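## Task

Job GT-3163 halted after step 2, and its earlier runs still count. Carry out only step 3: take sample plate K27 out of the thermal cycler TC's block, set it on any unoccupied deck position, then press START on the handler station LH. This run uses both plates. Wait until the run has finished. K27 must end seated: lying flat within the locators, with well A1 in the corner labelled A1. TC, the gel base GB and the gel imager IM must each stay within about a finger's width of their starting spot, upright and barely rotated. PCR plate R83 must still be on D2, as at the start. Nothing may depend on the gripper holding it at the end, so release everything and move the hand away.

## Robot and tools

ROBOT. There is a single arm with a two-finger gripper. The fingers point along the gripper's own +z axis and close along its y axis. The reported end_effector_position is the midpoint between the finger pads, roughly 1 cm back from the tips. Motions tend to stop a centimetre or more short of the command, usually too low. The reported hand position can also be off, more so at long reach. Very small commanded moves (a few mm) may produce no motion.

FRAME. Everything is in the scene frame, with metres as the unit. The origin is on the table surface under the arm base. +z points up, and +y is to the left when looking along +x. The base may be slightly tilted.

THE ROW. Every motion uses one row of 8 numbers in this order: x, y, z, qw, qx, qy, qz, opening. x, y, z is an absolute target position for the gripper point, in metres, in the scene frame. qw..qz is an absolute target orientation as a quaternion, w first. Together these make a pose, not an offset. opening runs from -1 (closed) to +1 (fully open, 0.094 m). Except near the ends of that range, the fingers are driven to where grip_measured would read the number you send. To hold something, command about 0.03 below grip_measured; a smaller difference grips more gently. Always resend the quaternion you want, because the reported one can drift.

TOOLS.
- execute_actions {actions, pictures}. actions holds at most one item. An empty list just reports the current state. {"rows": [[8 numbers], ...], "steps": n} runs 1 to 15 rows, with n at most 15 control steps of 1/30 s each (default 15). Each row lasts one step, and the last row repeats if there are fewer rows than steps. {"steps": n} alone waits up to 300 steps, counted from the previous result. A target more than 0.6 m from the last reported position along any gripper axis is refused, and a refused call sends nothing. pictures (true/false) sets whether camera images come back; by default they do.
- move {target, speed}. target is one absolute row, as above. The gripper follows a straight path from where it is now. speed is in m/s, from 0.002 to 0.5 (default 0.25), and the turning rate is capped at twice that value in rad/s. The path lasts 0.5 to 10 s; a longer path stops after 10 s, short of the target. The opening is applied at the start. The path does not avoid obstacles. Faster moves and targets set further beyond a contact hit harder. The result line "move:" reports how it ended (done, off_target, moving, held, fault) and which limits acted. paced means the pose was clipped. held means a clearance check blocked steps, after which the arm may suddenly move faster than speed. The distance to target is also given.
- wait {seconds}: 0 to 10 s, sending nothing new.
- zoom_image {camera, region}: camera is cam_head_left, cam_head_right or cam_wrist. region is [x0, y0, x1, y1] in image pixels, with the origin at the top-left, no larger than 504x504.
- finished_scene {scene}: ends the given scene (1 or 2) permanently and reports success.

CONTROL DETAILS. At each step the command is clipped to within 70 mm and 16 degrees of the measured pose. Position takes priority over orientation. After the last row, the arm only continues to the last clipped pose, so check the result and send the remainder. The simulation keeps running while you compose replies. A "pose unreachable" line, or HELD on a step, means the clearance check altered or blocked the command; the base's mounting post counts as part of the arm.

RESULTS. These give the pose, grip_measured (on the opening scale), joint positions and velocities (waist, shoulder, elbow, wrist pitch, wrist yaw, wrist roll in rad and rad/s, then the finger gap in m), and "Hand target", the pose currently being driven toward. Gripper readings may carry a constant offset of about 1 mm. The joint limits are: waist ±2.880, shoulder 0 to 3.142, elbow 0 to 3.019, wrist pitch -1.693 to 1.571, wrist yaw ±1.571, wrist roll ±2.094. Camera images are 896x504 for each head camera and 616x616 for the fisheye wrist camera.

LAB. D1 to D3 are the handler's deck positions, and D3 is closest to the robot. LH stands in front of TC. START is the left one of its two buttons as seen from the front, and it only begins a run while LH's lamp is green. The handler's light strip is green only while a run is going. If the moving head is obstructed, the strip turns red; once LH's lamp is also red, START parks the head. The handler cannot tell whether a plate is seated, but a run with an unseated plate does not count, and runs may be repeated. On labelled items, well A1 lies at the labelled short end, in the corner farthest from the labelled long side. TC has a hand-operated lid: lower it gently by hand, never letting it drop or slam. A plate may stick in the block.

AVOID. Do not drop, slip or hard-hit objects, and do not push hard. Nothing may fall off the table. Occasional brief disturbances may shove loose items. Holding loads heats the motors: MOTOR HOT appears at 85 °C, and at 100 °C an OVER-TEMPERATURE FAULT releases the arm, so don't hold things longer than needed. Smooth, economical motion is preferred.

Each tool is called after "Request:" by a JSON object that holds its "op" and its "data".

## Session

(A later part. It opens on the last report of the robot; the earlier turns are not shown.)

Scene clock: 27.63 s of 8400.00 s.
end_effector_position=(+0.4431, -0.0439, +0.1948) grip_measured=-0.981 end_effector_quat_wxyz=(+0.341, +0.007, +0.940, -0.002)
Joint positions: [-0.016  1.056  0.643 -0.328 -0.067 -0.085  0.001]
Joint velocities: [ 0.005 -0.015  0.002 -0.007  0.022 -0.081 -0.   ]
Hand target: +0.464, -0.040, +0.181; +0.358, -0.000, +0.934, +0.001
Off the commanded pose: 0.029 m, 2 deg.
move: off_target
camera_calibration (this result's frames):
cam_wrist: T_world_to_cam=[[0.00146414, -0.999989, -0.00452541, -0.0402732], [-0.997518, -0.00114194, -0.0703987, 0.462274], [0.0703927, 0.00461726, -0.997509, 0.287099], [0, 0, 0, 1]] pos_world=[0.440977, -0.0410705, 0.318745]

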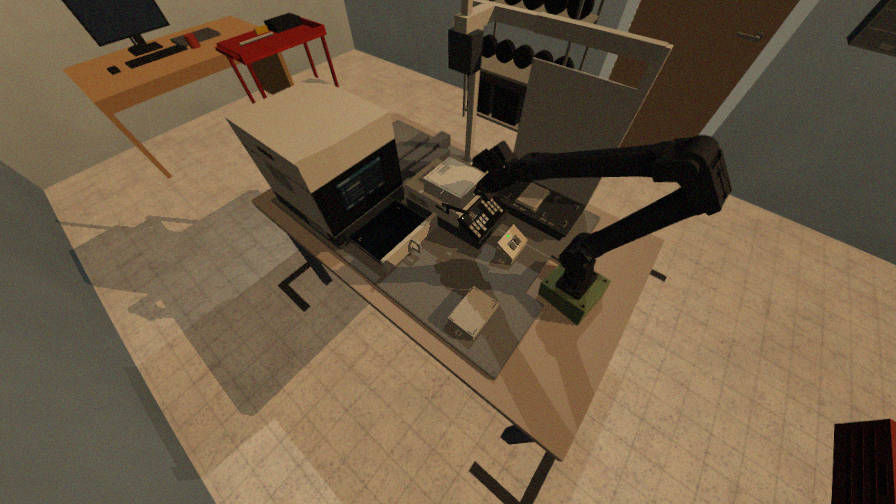

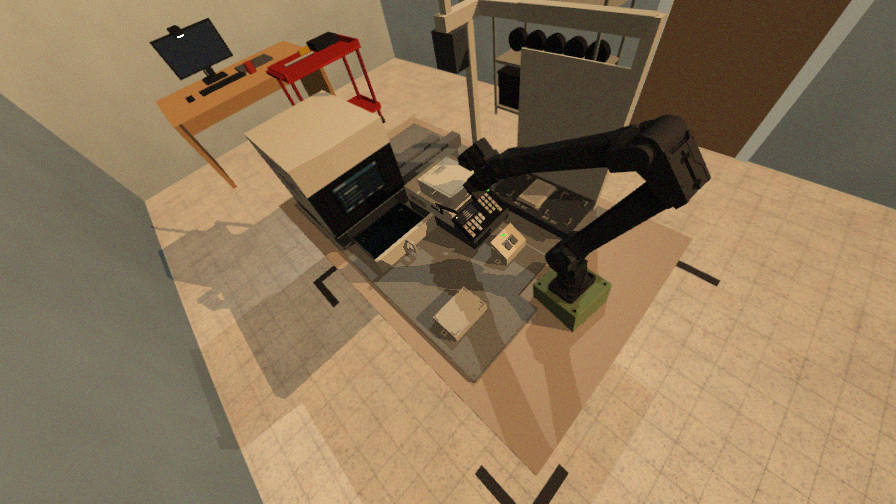

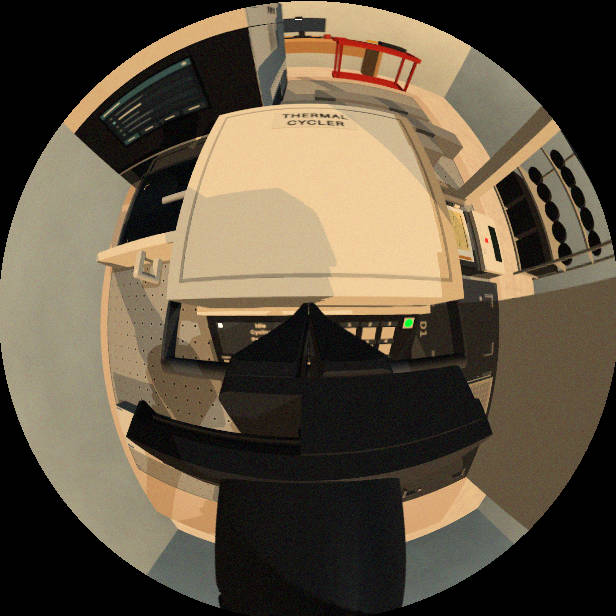

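Request:
{"op": "move", "data": {"target": [0.40,-0.045,0.265,0.36,0,0.933,0,-1], "speed": 0.15}}

Request:
{"op": "move", "data": {"target": [0.375,-0.045,0.245,-0.271,0.653,-0.653,0.271,0], "speed": 0.4}}

Request:
{"op": "move", "data": {"target": [0.42,-0.045,0.192,-0.271,0.653,-0.653,0.271,0], "speed": 0.06}}

Scene clock: 31.10 s of 8400.00 s.
end_effector_position=(+0.3961, -0.0409, +0.2593) grip_measured=-0.981 end_effector_quat_wxyz=(+0.360, +0.001, +0.933, +0.003)
Joint positions: [-0.038  0.795  0.642 -0.55  -0.1   -0.103  0.001]
Joint velocities: [-0.005  0.005 -0.002 -0.002  0.037 -0.022  0.   ]
Hand target: +0.399, -0.044, +0.266; +0.360, -0.000, +0.933, +0.000
Off the commanded pose: 0.008 m, 0 deg.
move: done
camera_calibration (this result's frames):
cam_wrist: T_world_to_cam=[[0.0149494, -0.999847, -0.00913132, -0.0410409], [-0.993643, -0.0138363, -0.111727, 0.428623], [0.111583, 0.0107435, -0.993697, 0.33773], [0, 0, 0, 1]] pos_world=[0.388826, -0.0387325, 0.383115]

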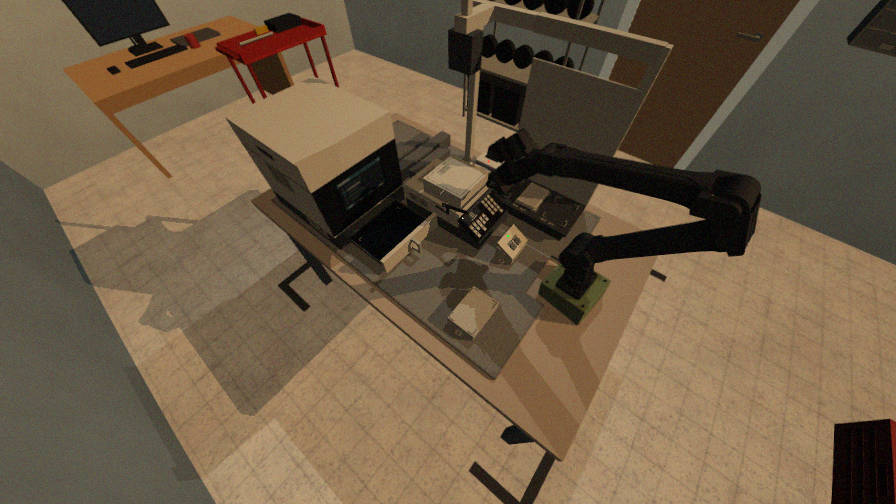

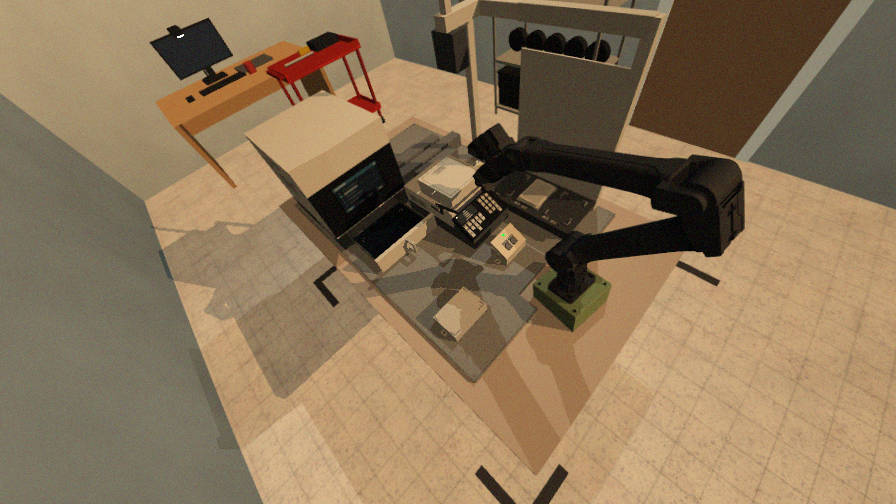

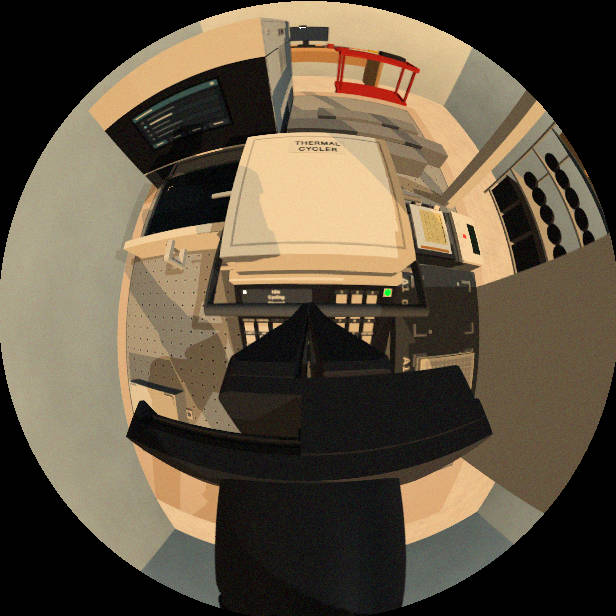

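Scene clock: 33.73 s of 8400.00 s.
end_effector_position=(+0.3733, -0.0416, +0.2414) grip_measured=-0.002 end_effector_quat_wxyz=(-0.267, +0.654, -0.659, +0.258)
Joint positions: [-0.062  0.725  0.548 -0.504 -0.125 -1.681  0.047]
Joint velocities: [-0.015 -0.015 -0.007 -0.002 -0.022 -0.081 -0.   ]
Hand target: +0.375, -0.045, +0.245; -0.271, +0.653, -0.653, +0.271
Off the commanded pose: 0.005 m, 2 deg.
move: done
camera_calibration (this result's frames):
cam_wrist: T_world_to_cam=[[0.732966, -0.000760387, 0.680265, -0.434454], [-0.394323, -0.815333, 0.42396, 0.0175205], [0.55432, -0.578992, -0.597911, 0.0371363], [0, 0, 0, 1]] pos_world=[0.304763, 0.0354563, 0.31032]

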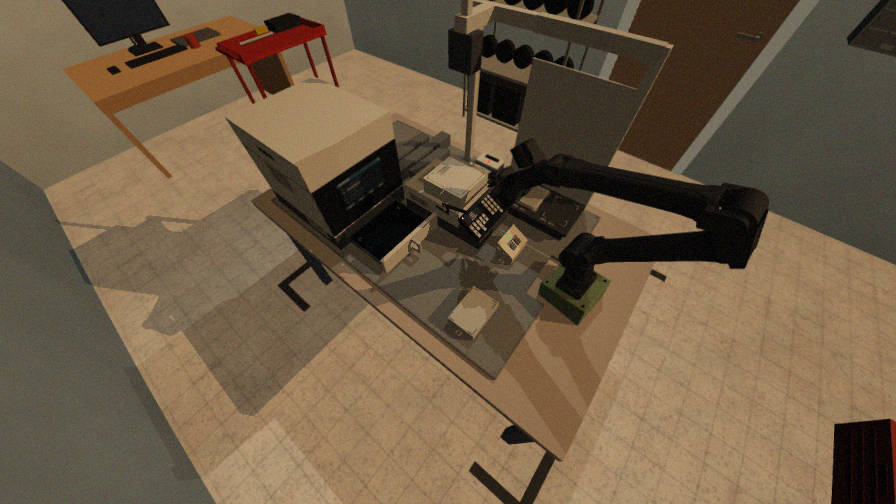

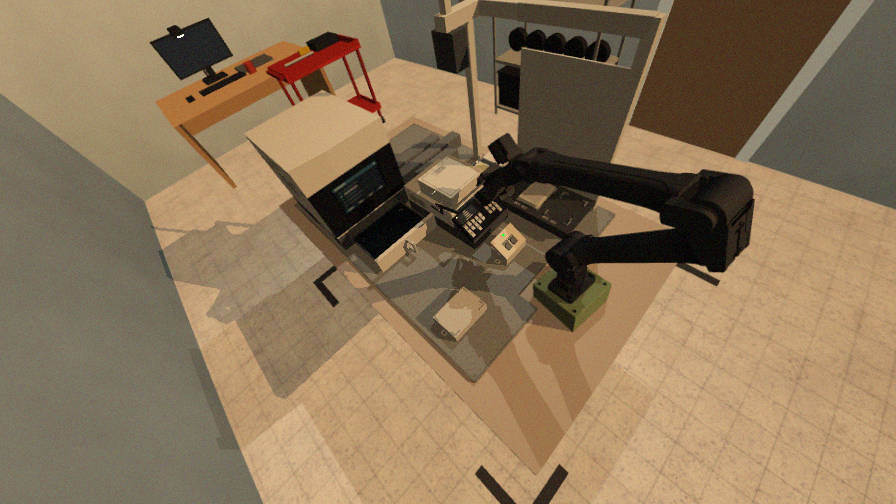

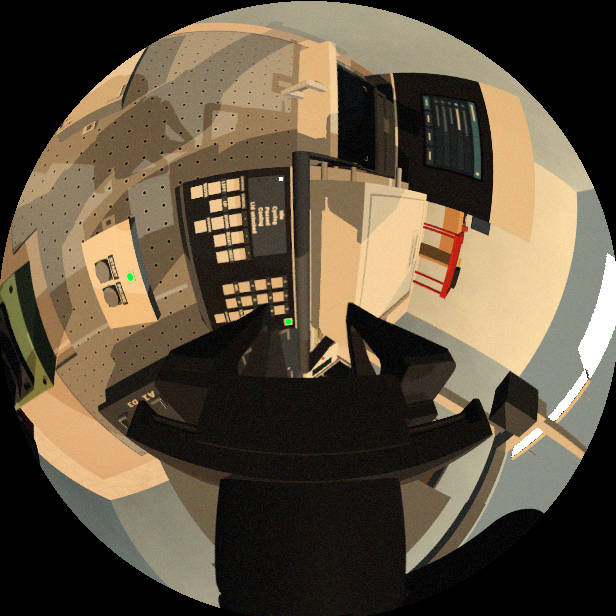

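Scene clock: 35.20 s of 8400.00 s.
end_effector_position=(+0.4185, -0.0488, +0.1923) grip_measured=-0.002 end_effector_quat_wxyz=(-0.267, +0.653, -0.656, +0.268)
Joint positions: [-0.054  0.966  0.532 -0.231 -0.11  -1.682  0.047]
Joint velocities: [-0.005 -0.005 -0.017  0.012 -0.081 -0.007  0.001]
Hand target: +0.421, -0.046, +0.191; -0.271, +0.653, -0.653, +0.271
Off the commanded pose: 0.004 m, 1 deg.
move: done
camera_calibration (this result's frames):
cam_wrist: T_world_to_cam=[[0.723281, 0.00628268, 0.690525, -0.431819], [-0.402421, -0.808782, 0.428869, 0.0530442], [0.561179, -0.588074, -0.582449, -0.0277726], [0, 0, 0, 1]] pos_world=[0.349258, 0.0292818, 0.259257]

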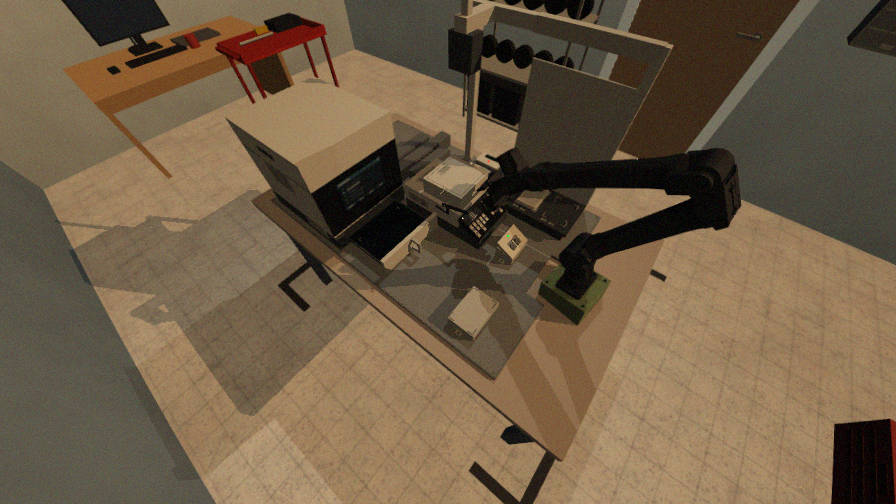

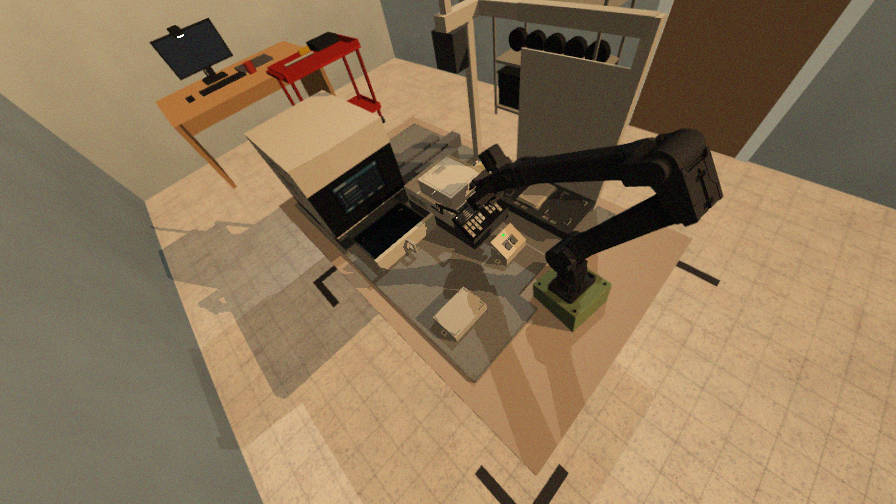

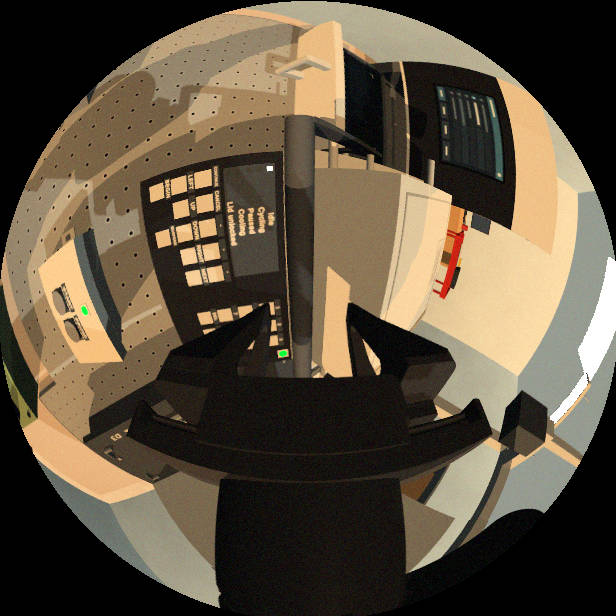

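Request:
{"op": "execute_actions", "data": {"actions": [{"rows":[[0.416,-0.046,0.191,-0.271,0.653,-0.653,0.271,-0.72]]}], "pictures": false}}

Request:
{"op": "move", "data": {"target": [0.435,-0.046,0.25,-0.271,0.653,-0.653,0.271,-0.72], "speed": 0.05}}

Request:
{"op": "zoom_image", "data": {"camera": "cam_head_left", "region": [400, 120, 530, 240]}}

Scene clock: 36.90 s of 8400.00 s.
end_effector_position=(+0.4158, -0.0484, +0.1892) grip_measured=-0.718 end_effector_quat_wxyz=(-0.265, +0.654, -0.657, +0.266)
Joint positions: [-0.054  0.965  0.524 -0.229 -0.11  -1.682  0.013]
Joint velocities: [ 0.005  0.005  0.002 -0.002 -0.051 -0.022 -0.   ]
Hand target: +0.416, -0.046, +0.191; -0.271, +0.653, -0.653, +0.271
Off the commanded pose: 0.003 m, 1 deg.
Steps of this call (steps 1 to 36: nothing new was sent; steps 37 to 51: all 15 steps of this action). Readings (end_effector_position):
37: (+0.4182, -0.0488, +0.1919)
38: (+0.4177, -0.0487, +0.1913)
40: (+0.4158, -0.0484, +0.1889)
44: (+0.4157, -0.0484, +0.1890)
51: the state above

Scene clock: 38.63 s of 8400.00 s.
end_effector_position=(+0.4060, -0.0465, +0.2024) grip_measured=-0.718 end_effector_quat_wxyz=(-0.242, +0.662, -0.668, +0.237)
Joint positions: [-0.05   0.929  0.58  -0.401 -0.103 -1.682  0.013]
Joint velocities: [ 0.005 -0.015  0.002 -0.007 -0.037 -0.037 -0.   ]
Hand target: +0.431, -0.046, +0.251; -0.272, +0.653, -0.653, +0.271
Off the commanded pose: 0.056 m, 6 deg.
move: off_target
camera_calibration (this result's frames):
cam_wrist: T_world_to_cam=[[0.778658, -0.000116229, 0.627449, -0.439753], [-0.366024, -0.812303, 0.454081, 0.025515], [0.509626, -0.583235, -0.632549, 0.0178297], [0, 0, 0, 1]] pos_world=[0.34267, 0.0310737, 0.275615]

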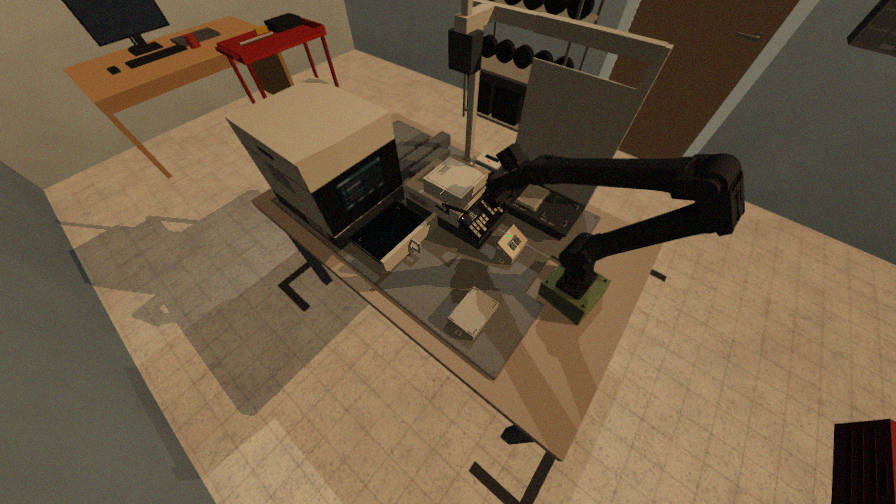

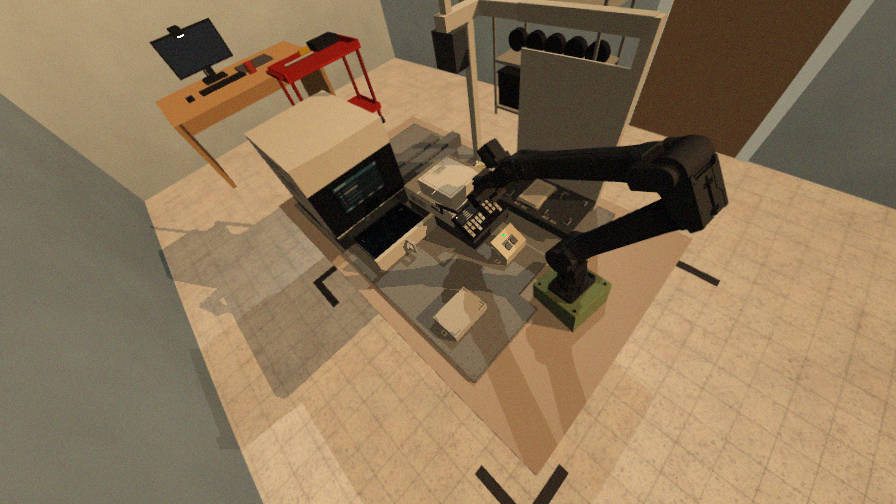

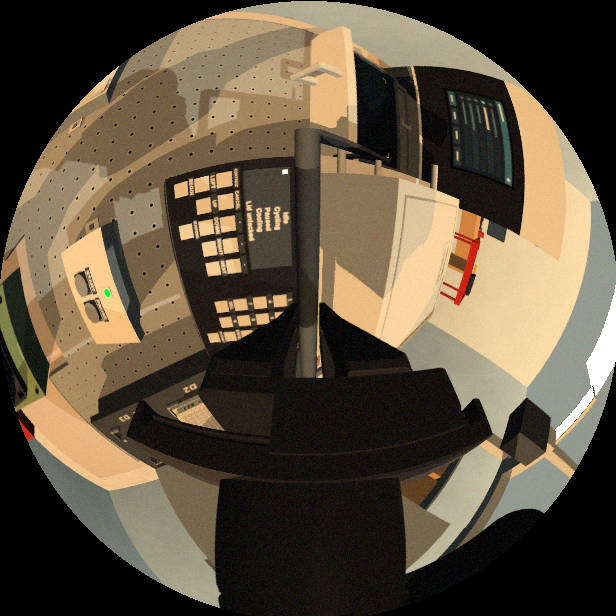

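Region (400, 120, 530, 240) of cam_head_left's 896x504 image, scaled by 3.877, with more detail than that image has; it fills the top 465 rows of this view, and the rest is white.

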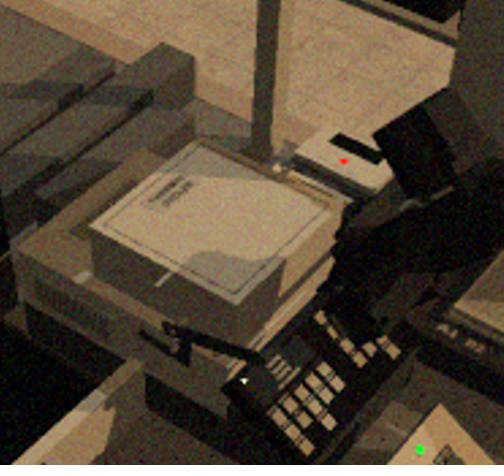

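Stiff; regrip firmly.

Request:
{"op": "move", "data": {"target": [0.42,-0.046,0.186,-0.271,0.653,-0.653,0.271,-0.6], "speed": 0.05}}

Request:
{"op": "execute_actions", "data": {"actions": [{"rows":[[0.414,-0.046,0.191,-0.271,0.653,-0.653,0.271,-0.79]]}], "pictures": false}}

Request:
{"op": "move", "data": {"target": [0.44,-0.046,0.265,-0.271,0.653,-0.653,0.271,-0.79], "speed": 0.04}}

Scene clock: 41.23 s of 8400.00 s.
end_effector_position=(+0.4181, -0.0477, +0.1881) grip_measured=-0.603 end_effector_quat_wxyz=(-0.267, +0.654, -0.655, +0.269)
Joint positions: [-0.05   0.973  0.522 -0.211 -0.107 -1.682  0.019]
Joint velocities: [ 0.005 -0.005  0.007  0.012 -0.007 -0.095  0.   ]
Hand target: +0.420, -0.046, +0.186; -0.271, +0.653, -0.653, +0.270
Off the commanded pose: 0.003 m, 1 deg.
move: done
camera_calibration (this result's frames):
cam_wrist: T_world_to_cam=[[0.721336, 0.00895733, 0.692528, -0.428056], [-0.402064, -0.808758, 0.42925, 0.0554212], [0.563932, -0.588074, -0.579784, -0.0310128], [0, 0, 0, 1]] pos_world=[0.348544, 0.0304187, 0.254671]

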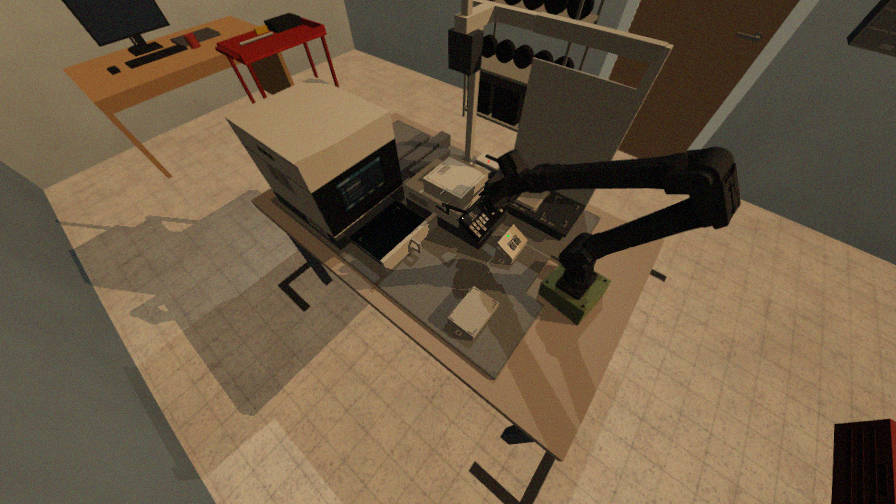

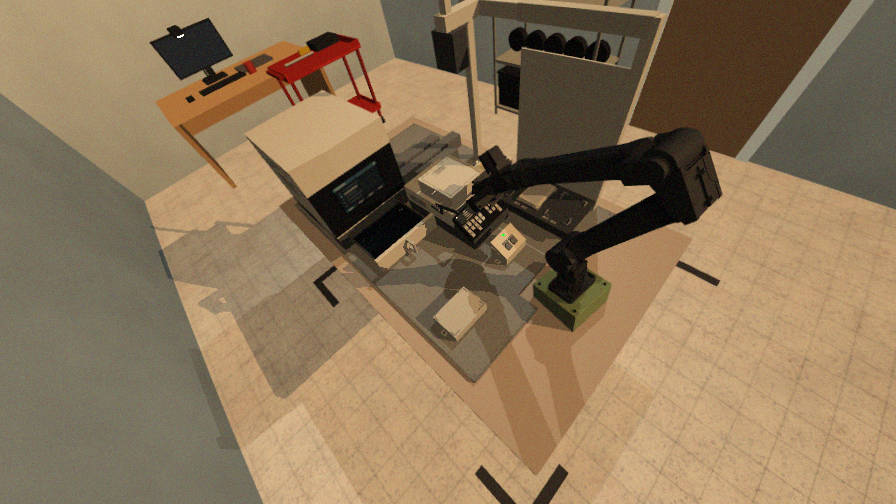

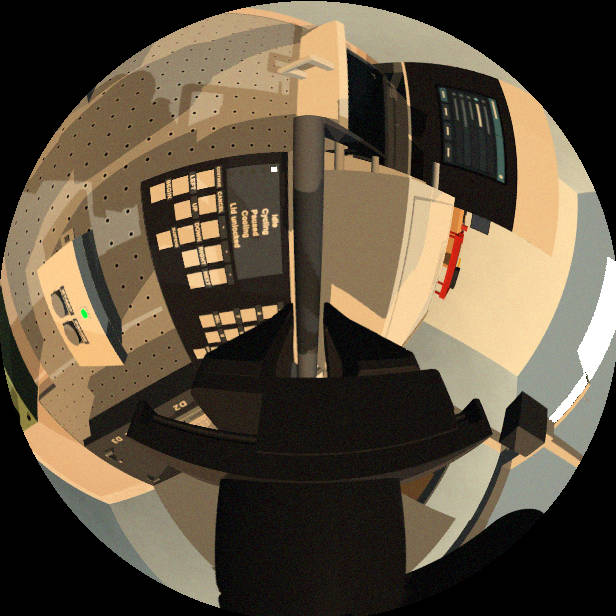

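Scene clock: 41.73 s of 8400.00 s.
end_effector_position=(+0.4174, -0.0476, +0.1878) grip_measured=-0.759 end_effector_quat_wxyz=(-0.268, +0.652, -0.656, +0.268)
Joint positions: [-0.05   0.971  0.52  -0.211 -0.107 -1.678  0.011]
Joint velocities: [ 0.005  0.005  0.002  0.012 -0.022 -0.037 -0.001]
Hand target: +0.414, -0.046, +0.191; -0.271, +0.653, -0.653, +0.271
Off the commanded pose: 0.005 m, 1 deg.
Steps of this call (steps 1 to 15: all 15 steps of this action). Readings (end_effector_position):
1: (+0.4181, -0.0477, +0.1882)
2: (+0.4174, -0.0476, +0.1878)
4: (+0.4174, -0.0476, +0.1878)
8: (+0.4174, -0.0476, +0.1878)
15: the state above

Scene clock: 44.20 s of 8400.00 s.
end_effector_position=(+0.4220, -0.0474, +0.2046) grip_measured=-0.759 end_effector_quat_wxyz=(-0.237, +0.664, -0.670, +0.234)
Joint positions: [-0.043  0.98   0.626 -0.406 -0.094 -1.677  0.011]
Joint velocities: [ 0.015  0.005  0.012 -0.002  0.066  0.022  0.001]
Hand target: +0.438, -0.046, +0.264; -0.272, +0.653, -0.653, +0.271
Off the commanded pose: 0.063 m, 6 deg.
move: off_target
camera_calibration (this result's frames):
cam_wrist: T_world_to_cam=[[0.785527, -0.000119469, 0.618827, -0.45474], [-0.361774, -0.811402, 0.459072, 0.0269087], [0.502063, -0.584489, -0.637421, 0.0146849], [0, 0, 0, 1]] pos_world=[0.359572, 0.0303626, 0.278413]

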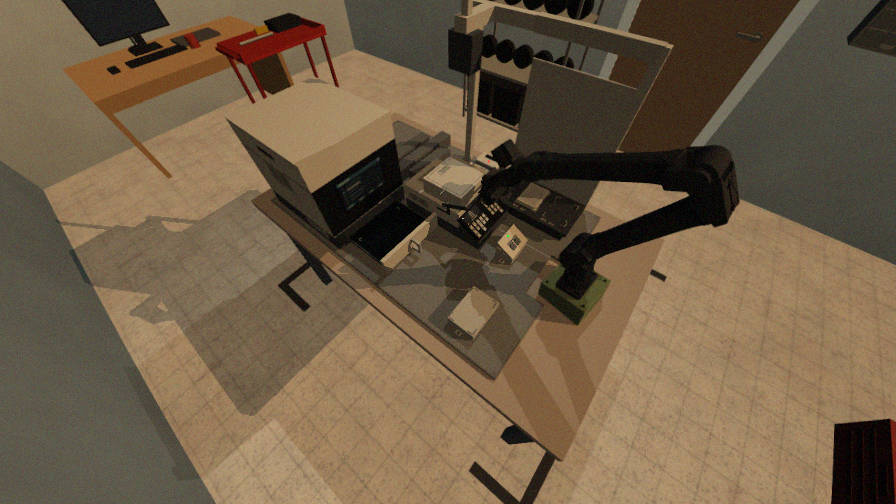

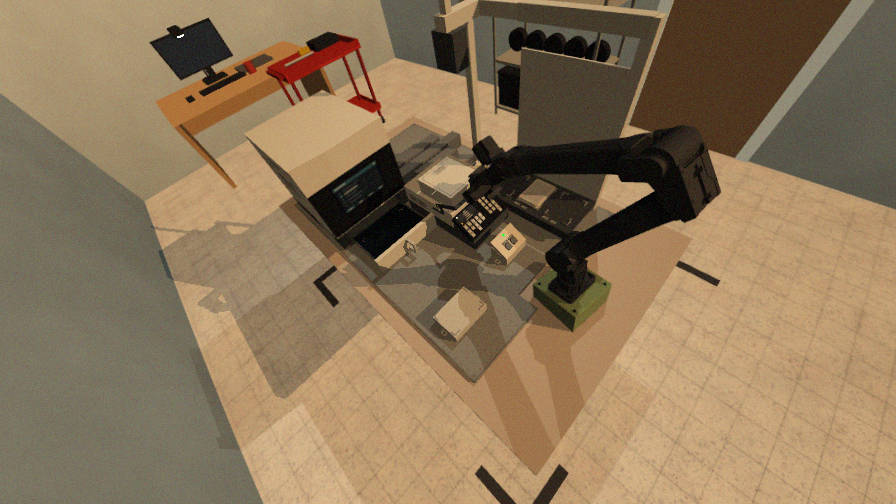

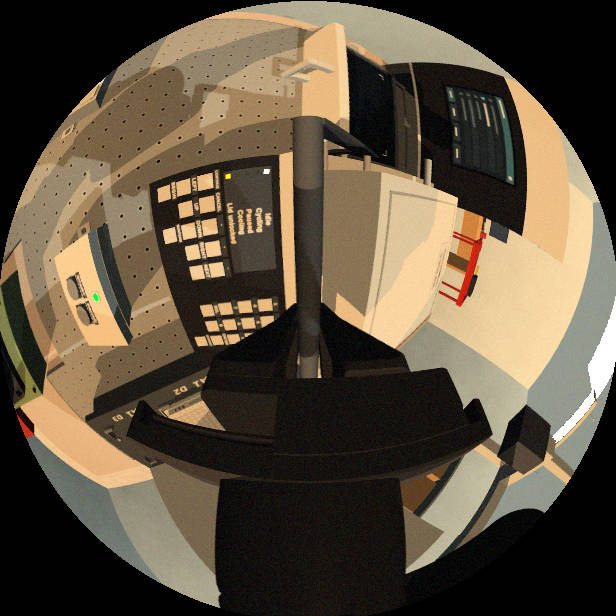

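Request:
{"op": "execute_actions", "data": {"actions": [{"rows":[[0.44,-0.046,0.268,-0.25,0.661,-0.661,0.25,-0.78],[0.44,-0.046,0.27,-0.24,0.665,-0.665,0.24,-0.78],[0.443,-0.046,0.273,-0.23,0.669,-0.669,0.23,-0.78],[0.446,-0.046,0.276,-0.22,0.672,-0.672,0.22,-0.78],[0.449,-0.046,0.28,-0.21,0.675,-0.675,0.21,-0.78]]}], "pictures": false}}

Request:
{"op": "execute_actions", "data": {"actions": [{"rows":[[0.455,-0.046,0.283,-0.2,0.678,-0.678,0.2,-0.78],[0.46,-0.046,0.286,-0.19,0.681,-0.681,0.19,-0.78],[0.465,-0.046,0.29,-0.183,0.683,-0.683,0.183,-0.78]]}]}}

Scene clock: 46.87 s of 8400.00 s.
end_effector_position=(+0.4292, -0.0472, +0.2207) grip_measured=-0.759 end_effector_quat_wxyz=(-0.178, +0.681, -0.689, +0.174)
Joint positions: [-0.027  1.053  0.796 -0.679 -0.064 -1.678  0.011]
Joint velocities: [-0.005 -0.015  0.012  0.002 -0.051 -0.022 -0.001]
Hand target: +0.446, -0.046, +0.279; -0.210, +0.675, -0.675, +0.211
Off the commanded pose: 0.063 m, 6 deg.
Steps of this call (steps 1 to 65: nothing new was sent; steps 66 to 80: all 15 steps of this action). Readings (end_effector_position):
66: (+0.4218, -0.0476, +0.2049)
67: (+0.4222, -0.0475, +0.2054)
69: (+0.4242, -0.0475, +0.2104)
73: (+0.4293, -0.0472, +0.2202)
80: the state above

Scene clock: 47.37 s of 8400.00 s.
end_effector_position=(+0.4451, -0.0471, +0.2403) grip_measured=-0.760 end_effector_quat_wxyz=(-0.155, +0.688, -0.693, +0.151)
Joint positions: [-0.017  1.109  0.917 -0.808 -0.053 -1.676  0.011]
Joint velocities: [-0.005 -0.005  0.002 -0.012  0.051 -0.022 -0.001]
Hand target: +0.462, -0.046, +0.290; -0.184, +0.683, -0.683, +0.183
Off the commanded pose: 0.054 m, 5 deg.
Steps of this call (steps 1 to 15: all 15 steps of this action). Readings (end_effector_position):
1: (+0.4294, -0.0474, +0.2209)
2: (+0.4298, -0.0473, +0.2213)
4: (+0.4323, -0.0473, +0.2253)
8: (+0.4425, -0.0471, +0.2376)
15: the state above
camera_calibration (this result's frames):
cam_wrist: T_world_to_cam=[[0.911393, 0.00145735, 0.411534, -0.501045], [-0.238384, -0.813272, 0.530812, -0.0531146], [0.335462, -0.581882, -0.740863, 0.125095], [0, 0, 0, 1]] pos_world=[0.402023, 0.0303243, 0.327069]

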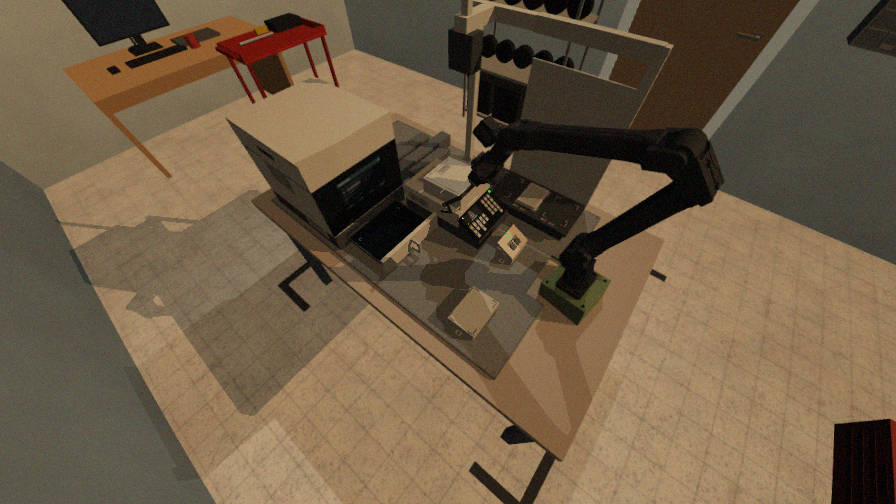

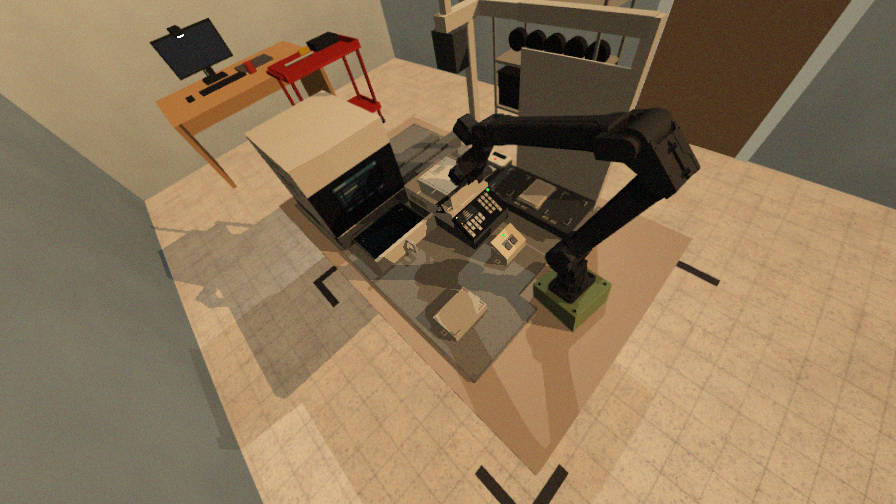

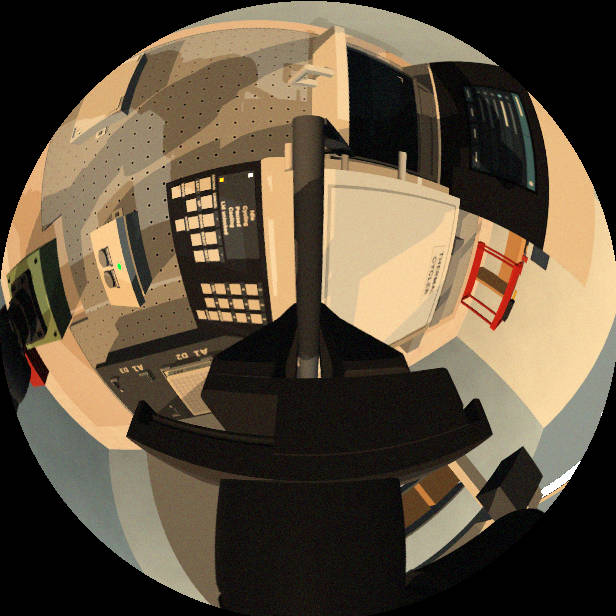

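Request:
{"op": "move", "data": {"target": [0.52,-0.046,0.345,-0.12,0.697,-0.697,0.12,-0.78], "speed": 0.05}}

Request:
{"op": "move", "data": {"target": [0.575,-0.046,0.39,-0.09,0.701,-0.701,0.09,-0.78], "speed": 0.05}}

Request:
{"op": "zoom_image", "data": {"camera": "cam_head_left", "region": [380, 60, 540, 240]}}

Scene clock: 52.33 s of 8400.00 s.
end_effector_position=(+0.4764, -0.0469, +0.2691) grip_measured=-0.761 end_effector_quat_wxyz=(-0.070, +0.701, -0.707, +0.062)
Joint positions: [ 0.004  1.311  1.238 -1.177 -0.023 -1.664  0.011]
Joint velocities: [-0.005 -0.005 -0.007  0.012 -0.022 -0.007 -0.001]
Hand target: +0.508, -0.046, +0.337; -0.120, +0.697, -0.697, +0.121
Off the commanded pose: 0.088 m, 9 deg; position clipped at the last step of the last action.
move: off_target; limits=paced
camera_calibration (this result's frames):
cam_wrist: T_world_to_cam=[[0.985026, 0.000785805, 0.172405, -0.512197], [-0.0988769, -0.816616, 0.56865, -0.137602], [0.141235, -0.577181, -0.80431, 0.245913], [0, 0, 0, 1]] pos_world=[0.45619, 0.0299707, 0.364343]

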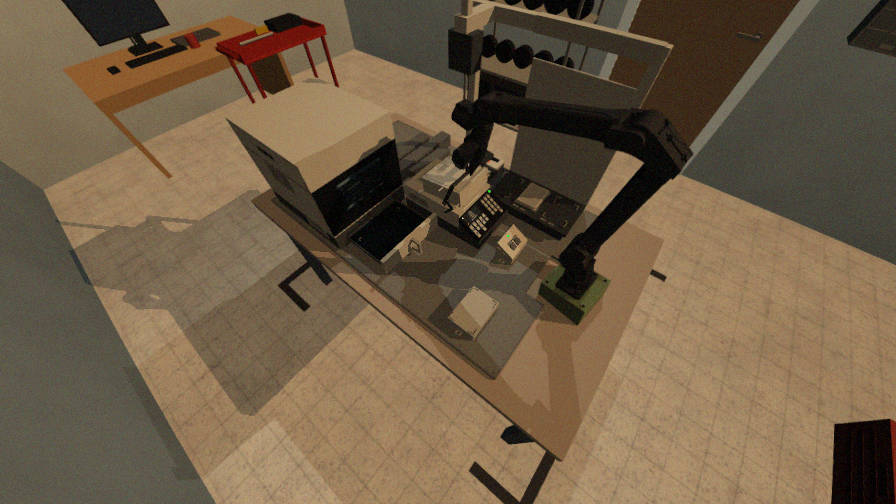

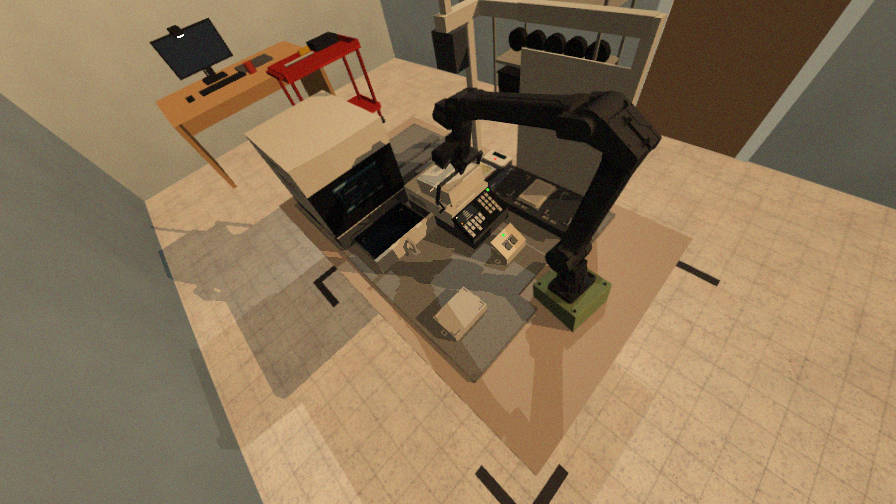

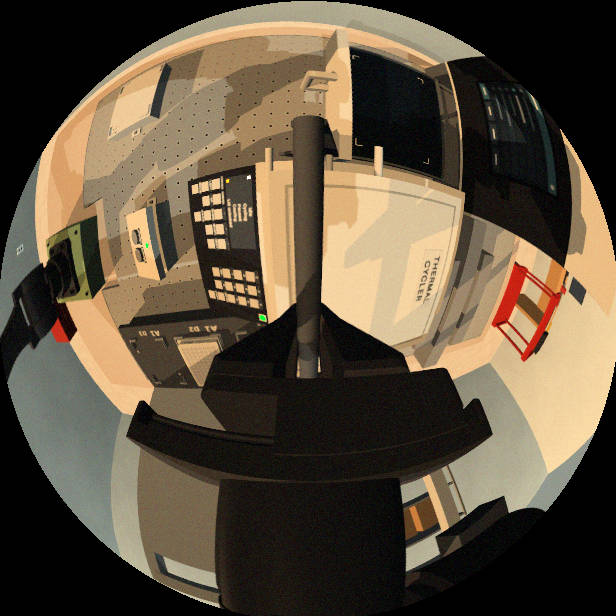

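Scene clock: 56.37 s of 8400.00 s.
end_effector_position=(+0.5540, -0.0466, +0.3597) grip_measured=-0.761 end_effector_quat_wxyz=(-0.065, +0.702, -0.707, +0.058)
Joint positions: [ 0.024  1.501  1.696 -1.456 -0.014 -1.646  0.011]
Joint velocities: [-0.015 -0.015  0.007 -0.017 -0.007  0.066  0.   ]
Hand target: +0.571, -0.047, +0.390; -0.090, +0.701, -0.701, +0.090
Off the commanded pose: 0.037 m, 5 deg.
move: off_target; limits=paced
camera_calibration (this result's frames):
cam_wrist: T_world_to_cam=[[0.986894, 0.00197176, 0.161356, -0.601265], [-0.0917414, -0.81575, 0.571083, -0.185979], [0.132752, -0.578401, -0.804878, 0.312828], [0, 0, 0, 1]] pos_world=[0.534795, 0.0304128, 0.455016]

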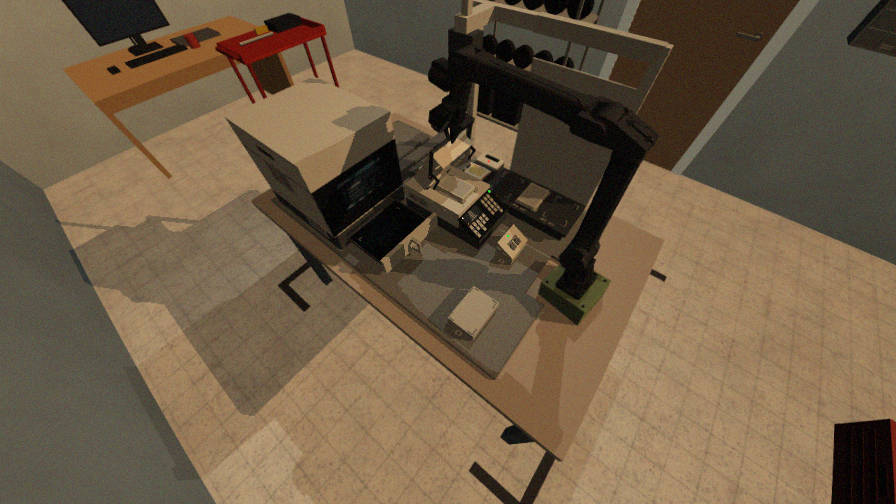

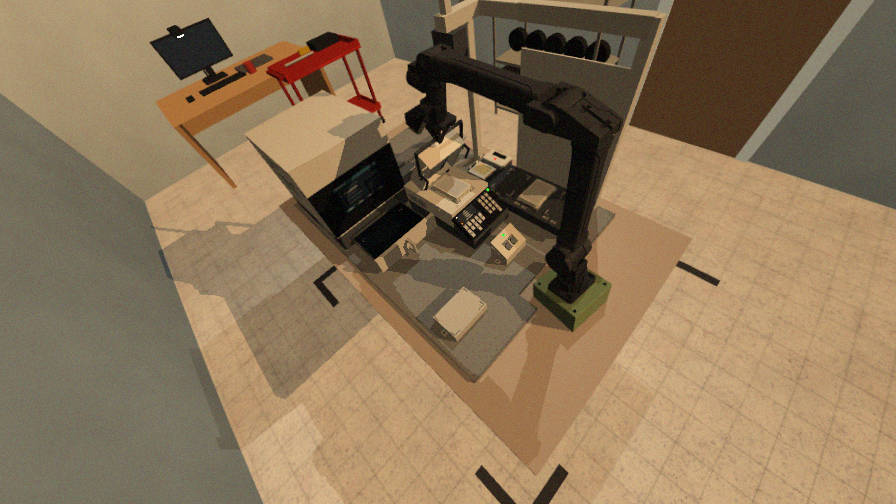

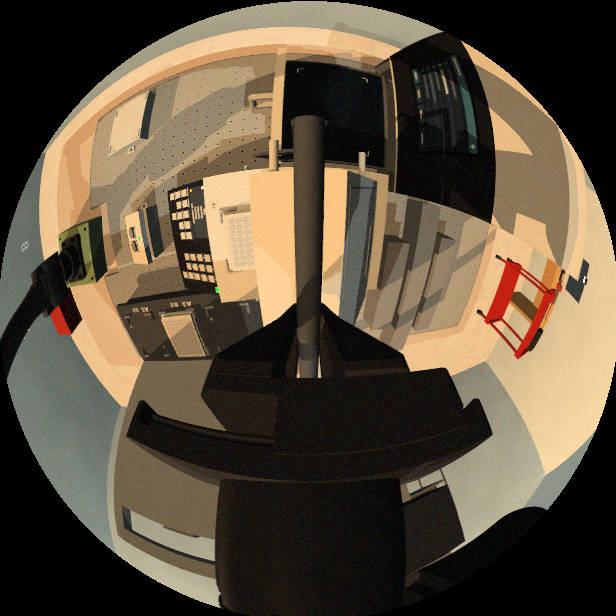

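Region (380, 60, 540, 240) of cam_head_left's 896x504 image, scaled by 2.800, with more detail than that image has.

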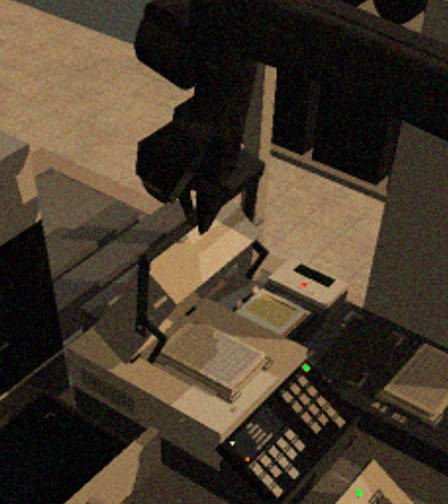

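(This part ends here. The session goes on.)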